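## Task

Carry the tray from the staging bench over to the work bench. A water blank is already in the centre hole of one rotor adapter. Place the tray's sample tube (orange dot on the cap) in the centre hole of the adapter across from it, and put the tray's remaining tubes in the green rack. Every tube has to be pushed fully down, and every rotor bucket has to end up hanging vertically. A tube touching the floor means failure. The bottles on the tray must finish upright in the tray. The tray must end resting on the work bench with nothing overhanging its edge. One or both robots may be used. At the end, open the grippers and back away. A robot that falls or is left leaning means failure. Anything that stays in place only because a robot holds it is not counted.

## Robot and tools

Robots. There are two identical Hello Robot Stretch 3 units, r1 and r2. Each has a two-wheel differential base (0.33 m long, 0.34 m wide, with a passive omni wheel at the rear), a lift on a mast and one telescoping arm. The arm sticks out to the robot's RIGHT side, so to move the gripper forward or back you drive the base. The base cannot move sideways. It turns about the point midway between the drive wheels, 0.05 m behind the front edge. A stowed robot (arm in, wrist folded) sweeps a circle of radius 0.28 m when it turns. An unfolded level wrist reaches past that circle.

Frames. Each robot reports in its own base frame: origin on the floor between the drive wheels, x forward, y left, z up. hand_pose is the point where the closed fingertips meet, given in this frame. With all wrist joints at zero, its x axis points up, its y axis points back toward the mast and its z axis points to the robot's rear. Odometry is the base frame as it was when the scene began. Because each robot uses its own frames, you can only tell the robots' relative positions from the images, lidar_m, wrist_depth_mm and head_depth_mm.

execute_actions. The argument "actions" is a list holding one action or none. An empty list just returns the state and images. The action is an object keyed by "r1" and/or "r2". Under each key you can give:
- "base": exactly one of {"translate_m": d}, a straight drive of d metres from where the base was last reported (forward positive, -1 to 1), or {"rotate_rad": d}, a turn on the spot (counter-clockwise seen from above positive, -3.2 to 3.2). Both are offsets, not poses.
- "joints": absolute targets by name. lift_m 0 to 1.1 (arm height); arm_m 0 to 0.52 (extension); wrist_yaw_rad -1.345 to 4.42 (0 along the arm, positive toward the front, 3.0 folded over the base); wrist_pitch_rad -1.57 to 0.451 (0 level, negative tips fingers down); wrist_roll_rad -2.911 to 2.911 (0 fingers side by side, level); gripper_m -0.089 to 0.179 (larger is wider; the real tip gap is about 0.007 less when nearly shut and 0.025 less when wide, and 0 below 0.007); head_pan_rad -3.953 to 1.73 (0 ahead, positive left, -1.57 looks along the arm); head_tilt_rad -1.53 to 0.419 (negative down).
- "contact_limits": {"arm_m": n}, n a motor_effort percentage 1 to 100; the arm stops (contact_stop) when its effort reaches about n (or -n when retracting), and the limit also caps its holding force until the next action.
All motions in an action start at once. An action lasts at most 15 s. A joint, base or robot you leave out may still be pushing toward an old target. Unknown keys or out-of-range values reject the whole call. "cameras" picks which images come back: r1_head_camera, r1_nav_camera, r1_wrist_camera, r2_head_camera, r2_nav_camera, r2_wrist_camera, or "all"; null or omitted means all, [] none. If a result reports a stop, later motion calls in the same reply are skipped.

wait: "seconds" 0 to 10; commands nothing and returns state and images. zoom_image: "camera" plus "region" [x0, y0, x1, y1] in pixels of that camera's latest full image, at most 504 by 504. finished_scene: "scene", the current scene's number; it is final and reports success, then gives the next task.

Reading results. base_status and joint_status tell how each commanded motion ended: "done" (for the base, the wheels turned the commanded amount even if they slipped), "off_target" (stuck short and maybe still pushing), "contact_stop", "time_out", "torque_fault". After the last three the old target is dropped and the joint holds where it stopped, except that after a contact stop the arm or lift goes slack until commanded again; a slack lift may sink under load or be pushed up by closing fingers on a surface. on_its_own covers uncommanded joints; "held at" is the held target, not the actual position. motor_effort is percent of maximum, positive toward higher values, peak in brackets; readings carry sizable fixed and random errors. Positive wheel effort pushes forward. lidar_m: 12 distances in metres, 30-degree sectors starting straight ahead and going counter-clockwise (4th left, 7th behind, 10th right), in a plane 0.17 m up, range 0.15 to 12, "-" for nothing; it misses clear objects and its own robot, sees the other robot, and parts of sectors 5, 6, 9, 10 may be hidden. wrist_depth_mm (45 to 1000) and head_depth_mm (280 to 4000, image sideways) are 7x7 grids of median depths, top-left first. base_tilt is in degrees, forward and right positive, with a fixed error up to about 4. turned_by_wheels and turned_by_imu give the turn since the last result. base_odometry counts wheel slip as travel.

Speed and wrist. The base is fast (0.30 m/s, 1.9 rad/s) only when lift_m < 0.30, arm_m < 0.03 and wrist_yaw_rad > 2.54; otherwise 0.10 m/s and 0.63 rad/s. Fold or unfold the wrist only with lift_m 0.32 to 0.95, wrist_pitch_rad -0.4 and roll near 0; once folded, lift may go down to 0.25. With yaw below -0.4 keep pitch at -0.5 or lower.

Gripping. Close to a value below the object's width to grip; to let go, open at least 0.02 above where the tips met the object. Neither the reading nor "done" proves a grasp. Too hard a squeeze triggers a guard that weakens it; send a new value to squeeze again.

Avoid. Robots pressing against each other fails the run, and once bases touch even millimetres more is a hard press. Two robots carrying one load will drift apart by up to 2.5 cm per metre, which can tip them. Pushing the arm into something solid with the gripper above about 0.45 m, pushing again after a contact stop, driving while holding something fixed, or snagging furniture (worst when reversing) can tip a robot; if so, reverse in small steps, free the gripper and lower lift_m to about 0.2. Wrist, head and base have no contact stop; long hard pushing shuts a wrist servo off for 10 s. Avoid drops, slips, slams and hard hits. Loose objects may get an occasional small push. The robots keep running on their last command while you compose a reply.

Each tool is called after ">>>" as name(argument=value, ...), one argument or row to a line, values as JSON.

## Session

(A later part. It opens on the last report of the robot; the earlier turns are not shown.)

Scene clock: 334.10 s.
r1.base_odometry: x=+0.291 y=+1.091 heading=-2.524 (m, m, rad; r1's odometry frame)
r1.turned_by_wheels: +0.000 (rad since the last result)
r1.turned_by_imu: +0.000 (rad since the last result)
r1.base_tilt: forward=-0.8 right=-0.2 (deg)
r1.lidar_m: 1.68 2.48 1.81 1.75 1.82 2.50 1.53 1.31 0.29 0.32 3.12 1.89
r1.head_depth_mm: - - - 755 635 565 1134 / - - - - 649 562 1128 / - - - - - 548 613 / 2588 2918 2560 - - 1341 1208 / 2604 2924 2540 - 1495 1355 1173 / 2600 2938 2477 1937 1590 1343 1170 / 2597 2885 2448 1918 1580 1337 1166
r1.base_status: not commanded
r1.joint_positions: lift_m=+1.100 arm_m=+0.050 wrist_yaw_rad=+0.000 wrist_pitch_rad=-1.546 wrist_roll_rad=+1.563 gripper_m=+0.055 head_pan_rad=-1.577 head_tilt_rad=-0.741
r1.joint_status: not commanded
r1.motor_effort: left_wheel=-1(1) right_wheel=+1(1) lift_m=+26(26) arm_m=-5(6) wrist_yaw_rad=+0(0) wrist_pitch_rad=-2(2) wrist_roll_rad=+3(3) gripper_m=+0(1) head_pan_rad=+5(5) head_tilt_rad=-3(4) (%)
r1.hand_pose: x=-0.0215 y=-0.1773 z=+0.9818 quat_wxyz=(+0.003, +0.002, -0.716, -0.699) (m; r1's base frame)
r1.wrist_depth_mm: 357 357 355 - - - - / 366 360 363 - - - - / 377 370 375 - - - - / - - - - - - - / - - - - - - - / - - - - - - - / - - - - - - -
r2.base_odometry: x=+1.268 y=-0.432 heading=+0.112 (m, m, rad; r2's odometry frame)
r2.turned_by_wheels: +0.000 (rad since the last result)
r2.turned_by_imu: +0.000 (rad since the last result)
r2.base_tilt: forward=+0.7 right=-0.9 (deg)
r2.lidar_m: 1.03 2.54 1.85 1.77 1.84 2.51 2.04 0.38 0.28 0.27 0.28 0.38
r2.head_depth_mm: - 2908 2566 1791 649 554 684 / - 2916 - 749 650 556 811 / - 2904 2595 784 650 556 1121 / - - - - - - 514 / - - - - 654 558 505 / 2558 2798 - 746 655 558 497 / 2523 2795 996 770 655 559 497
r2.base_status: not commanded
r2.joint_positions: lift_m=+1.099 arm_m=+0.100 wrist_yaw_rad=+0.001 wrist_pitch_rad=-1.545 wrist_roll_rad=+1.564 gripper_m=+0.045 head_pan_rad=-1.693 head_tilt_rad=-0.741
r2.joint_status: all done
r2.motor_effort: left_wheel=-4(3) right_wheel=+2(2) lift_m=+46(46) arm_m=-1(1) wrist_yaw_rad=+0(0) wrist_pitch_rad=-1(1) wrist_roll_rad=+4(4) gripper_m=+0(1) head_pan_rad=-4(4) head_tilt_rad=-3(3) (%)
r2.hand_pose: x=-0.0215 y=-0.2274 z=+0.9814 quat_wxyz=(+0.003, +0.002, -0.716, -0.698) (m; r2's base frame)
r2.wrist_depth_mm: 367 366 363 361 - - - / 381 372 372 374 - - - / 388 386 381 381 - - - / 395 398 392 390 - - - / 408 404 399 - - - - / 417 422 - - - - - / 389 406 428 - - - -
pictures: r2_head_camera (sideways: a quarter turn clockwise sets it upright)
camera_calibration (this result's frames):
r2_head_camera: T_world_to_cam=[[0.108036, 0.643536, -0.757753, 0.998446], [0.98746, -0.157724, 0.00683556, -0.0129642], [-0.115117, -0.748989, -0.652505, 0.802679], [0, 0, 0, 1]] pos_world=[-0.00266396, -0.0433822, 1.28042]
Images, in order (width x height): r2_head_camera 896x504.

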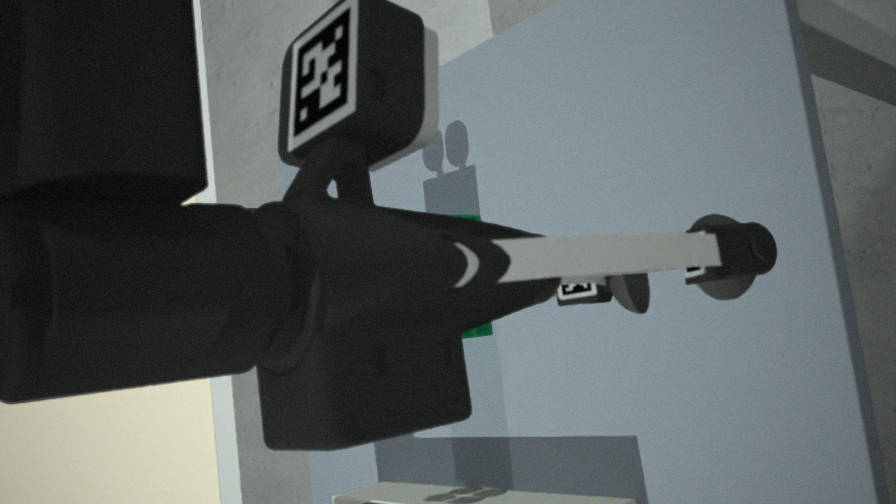

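>>> execute_actions(
  actions=[
    {"r2":{"base":{"translate_m":-0.4},"joints":{"arm_m":0.0,"head_pan_rad":-1.1}},"r1":{"joints":{"arm_m":0.0,"head_pan_rad":-2.1}}},
  ],
  cameras=["r2_head_camera","r1_head_camera"],
)

Scene clock: 340.27 s.
r1.base_odometry: x=+0.291 y=+1.091 heading=-2.524 (m, m, rad; r1's odometry frame)
r1.turned_by_wheels: +0.000 (rad since the last result)
r1.turned_by_imu: +0.000 (rad since the last result)
r1.base_tilt: forward=-0.6 right=-0.3 (deg)
r1.lidar_m: 1.68 2.48 1.81 1.75 1.82 2.49 1.53 1.32 0.29 0.32 3.11 1.90
r1.head_depth_mm: 3814 3888 - 790 685 1382 1195 / 3520 - - 763 683 1330 1189 / - - - - - 1280 1190 / - - - - - 555 1183 / - - - - - 553 731 / - - - - - - - / - - - - - - -
r1.base_status: not commanded
r1.joint_positions: lift_m=+1.100 arm_m=+0.000 wrist_yaw_rad=+0.000 wrist_pitch_rad=-1.546 wrist_roll_rad=+1.563 gripper_m=+0.055 head_pan_rad=-2.093 head_tilt_rad=-0.741
r1.joint_status: all done
r1.motor_effort: left_wheel=-2(1) right_wheel=+1(1) lift_m=+27(27) arm_m=-5(8) wrist_yaw_rad=+0(0) wrist_pitch_rad=-2(2) wrist_roll_rad=+3(3) gripper_m=+0(1) head_pan_rad=-5(47) head_tilt_rad=-4(3) (%)
r1.hand_pose: x=-0.0215 y=-0.1273 z=+0.9818 quat_wxyz=(+0.003, +0.002, -0.716, -0.699) (m; r1's base frame)
r1.wrist_depth_mm: 355 357 - - - - - / 373 366 - - - - - / 374 371 488 - - - - / - - - - - - - / - - - - - - - / - - - - - - - / - - - - - - -
r2.base_odometry: x=+0.871 y=-0.477 heading=+0.112 (m, m, rad; r2's odometry frame)
r2.turned_by_wheels: +0.000 (rad since the last result)
r2.turned_by_imu: -0.001 (rad since the last result)
r2.base_tilt: forward=+0.6 right=-0.9 (deg)
r2.lidar_m: 1.04 2.53 1.85 1.77 1.84 2.50 1.64 1.86 3.16 0.92 0.29 0.39
r2.head_depth_mm: 2513 2770 1472 1620 - - - / 2622 2877 985 808 1441 1355 1163 / 2715 2951 991 785 651 1278 1180 / 2834 3072 991 765 653 557 666 / 2927 3123 958 775 654 558 1186 / 3085 3228 946 788 655 571 1185 / 3205 3279 904 792 657 598 1150
r2.base_status: done
r2.joint_positions: lift_m=+1.099 arm_m=+0.000 wrist_yaw_rad=+0.001 wrist_pitch_rad=-1.545 wrist_roll_rad=+1.564 gripper_m=+0.045 head_pan_rad=-1.107 head_tilt_rad=-0.741
r2.joint_status: all done
r2.motor_effort: left_wheel=-3(9) right_wheel=+2(3) lift_m=+46(46) arm_m=-1(1) wrist_yaw_rad=+0(1) wrist_pitch_rad=-1(1) wrist_roll_rad=+4(4) gripper_m=+2(0) head_pan_rad=+5(47) head_tilt_rad=-3(4) (%)
r2.hand_pose: x=-0.0215 y=-0.1274 z=+0.9814 quat_wxyz=(+0.003, +0.002, -0.716, -0.698) (m; r2's base frame)
r2.wrist_depth_mm: - - - - - - - / - - - - - - - / - - - - - - - / - - - - - - - / - - - - - - - / 422 427 - - - - - / 434 431 - - - - -
pictures: r1_head_camera (sideways: a quarter turn clockwise sets it upright), r2_head_camera (sideways: a quarter turn clockwise sets it upright)
camera_calibration (this result's frames):
r1_head_camera: T_world_to_cam=[[0.294282, 0.595116, -0.747821, 0.995813], [0.869966, -0.490752, -0.0481919, 0.0587699], [-0.395674, -0.636396, -0.662149, 0.825401], [0, 0, 0, 1]] pos_world=[-0.0175877, -0.0385003, 1.29406]
r2_head_camera: T_world_to_cam=[[-0.265993, 0.595869, -0.757752, 1.00072], [0.909864, 0.41485, 0.00683546, -0.0124908], [0.318427, -0.687633, -0.652507, 0.800037], [0, 0, 0, 1]] pos_world=[0.0227973, -0.040988, 1.28042]
Images, in order (width x height): r1_head_camera 896x504, r2_head_camera 896x504.

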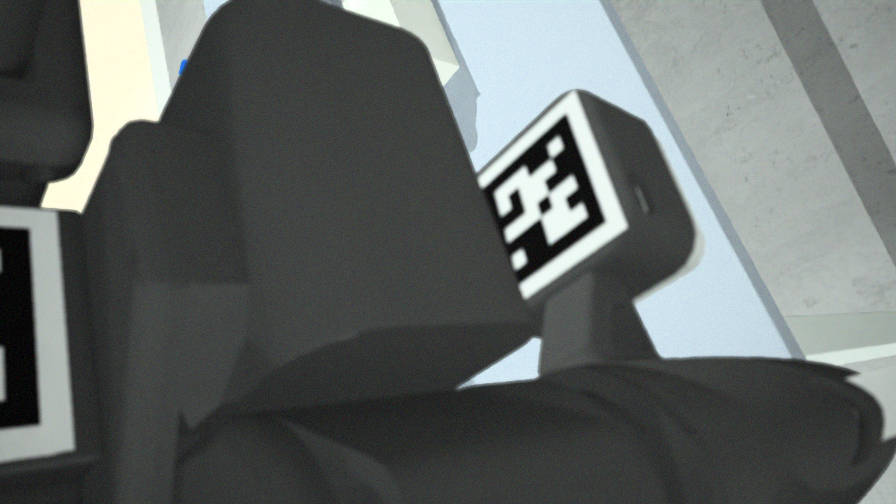

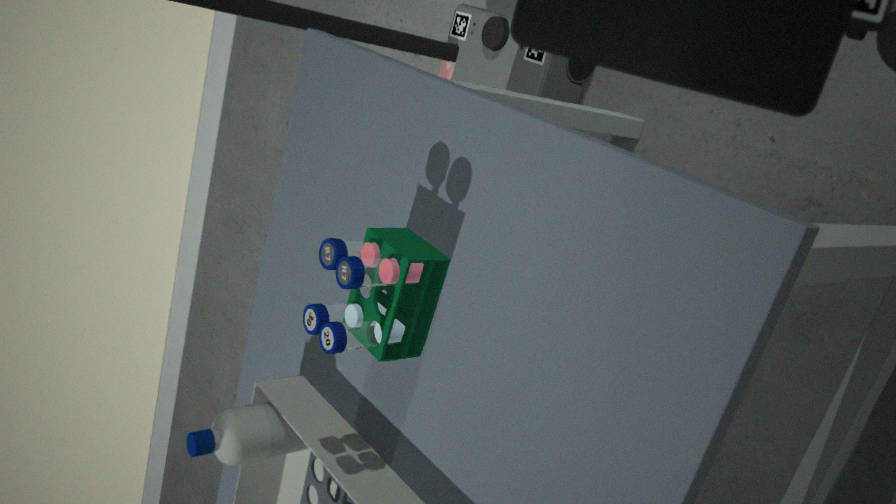

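>>> finished_scene(
  scene=2,
)

The scene is finished: the task was done.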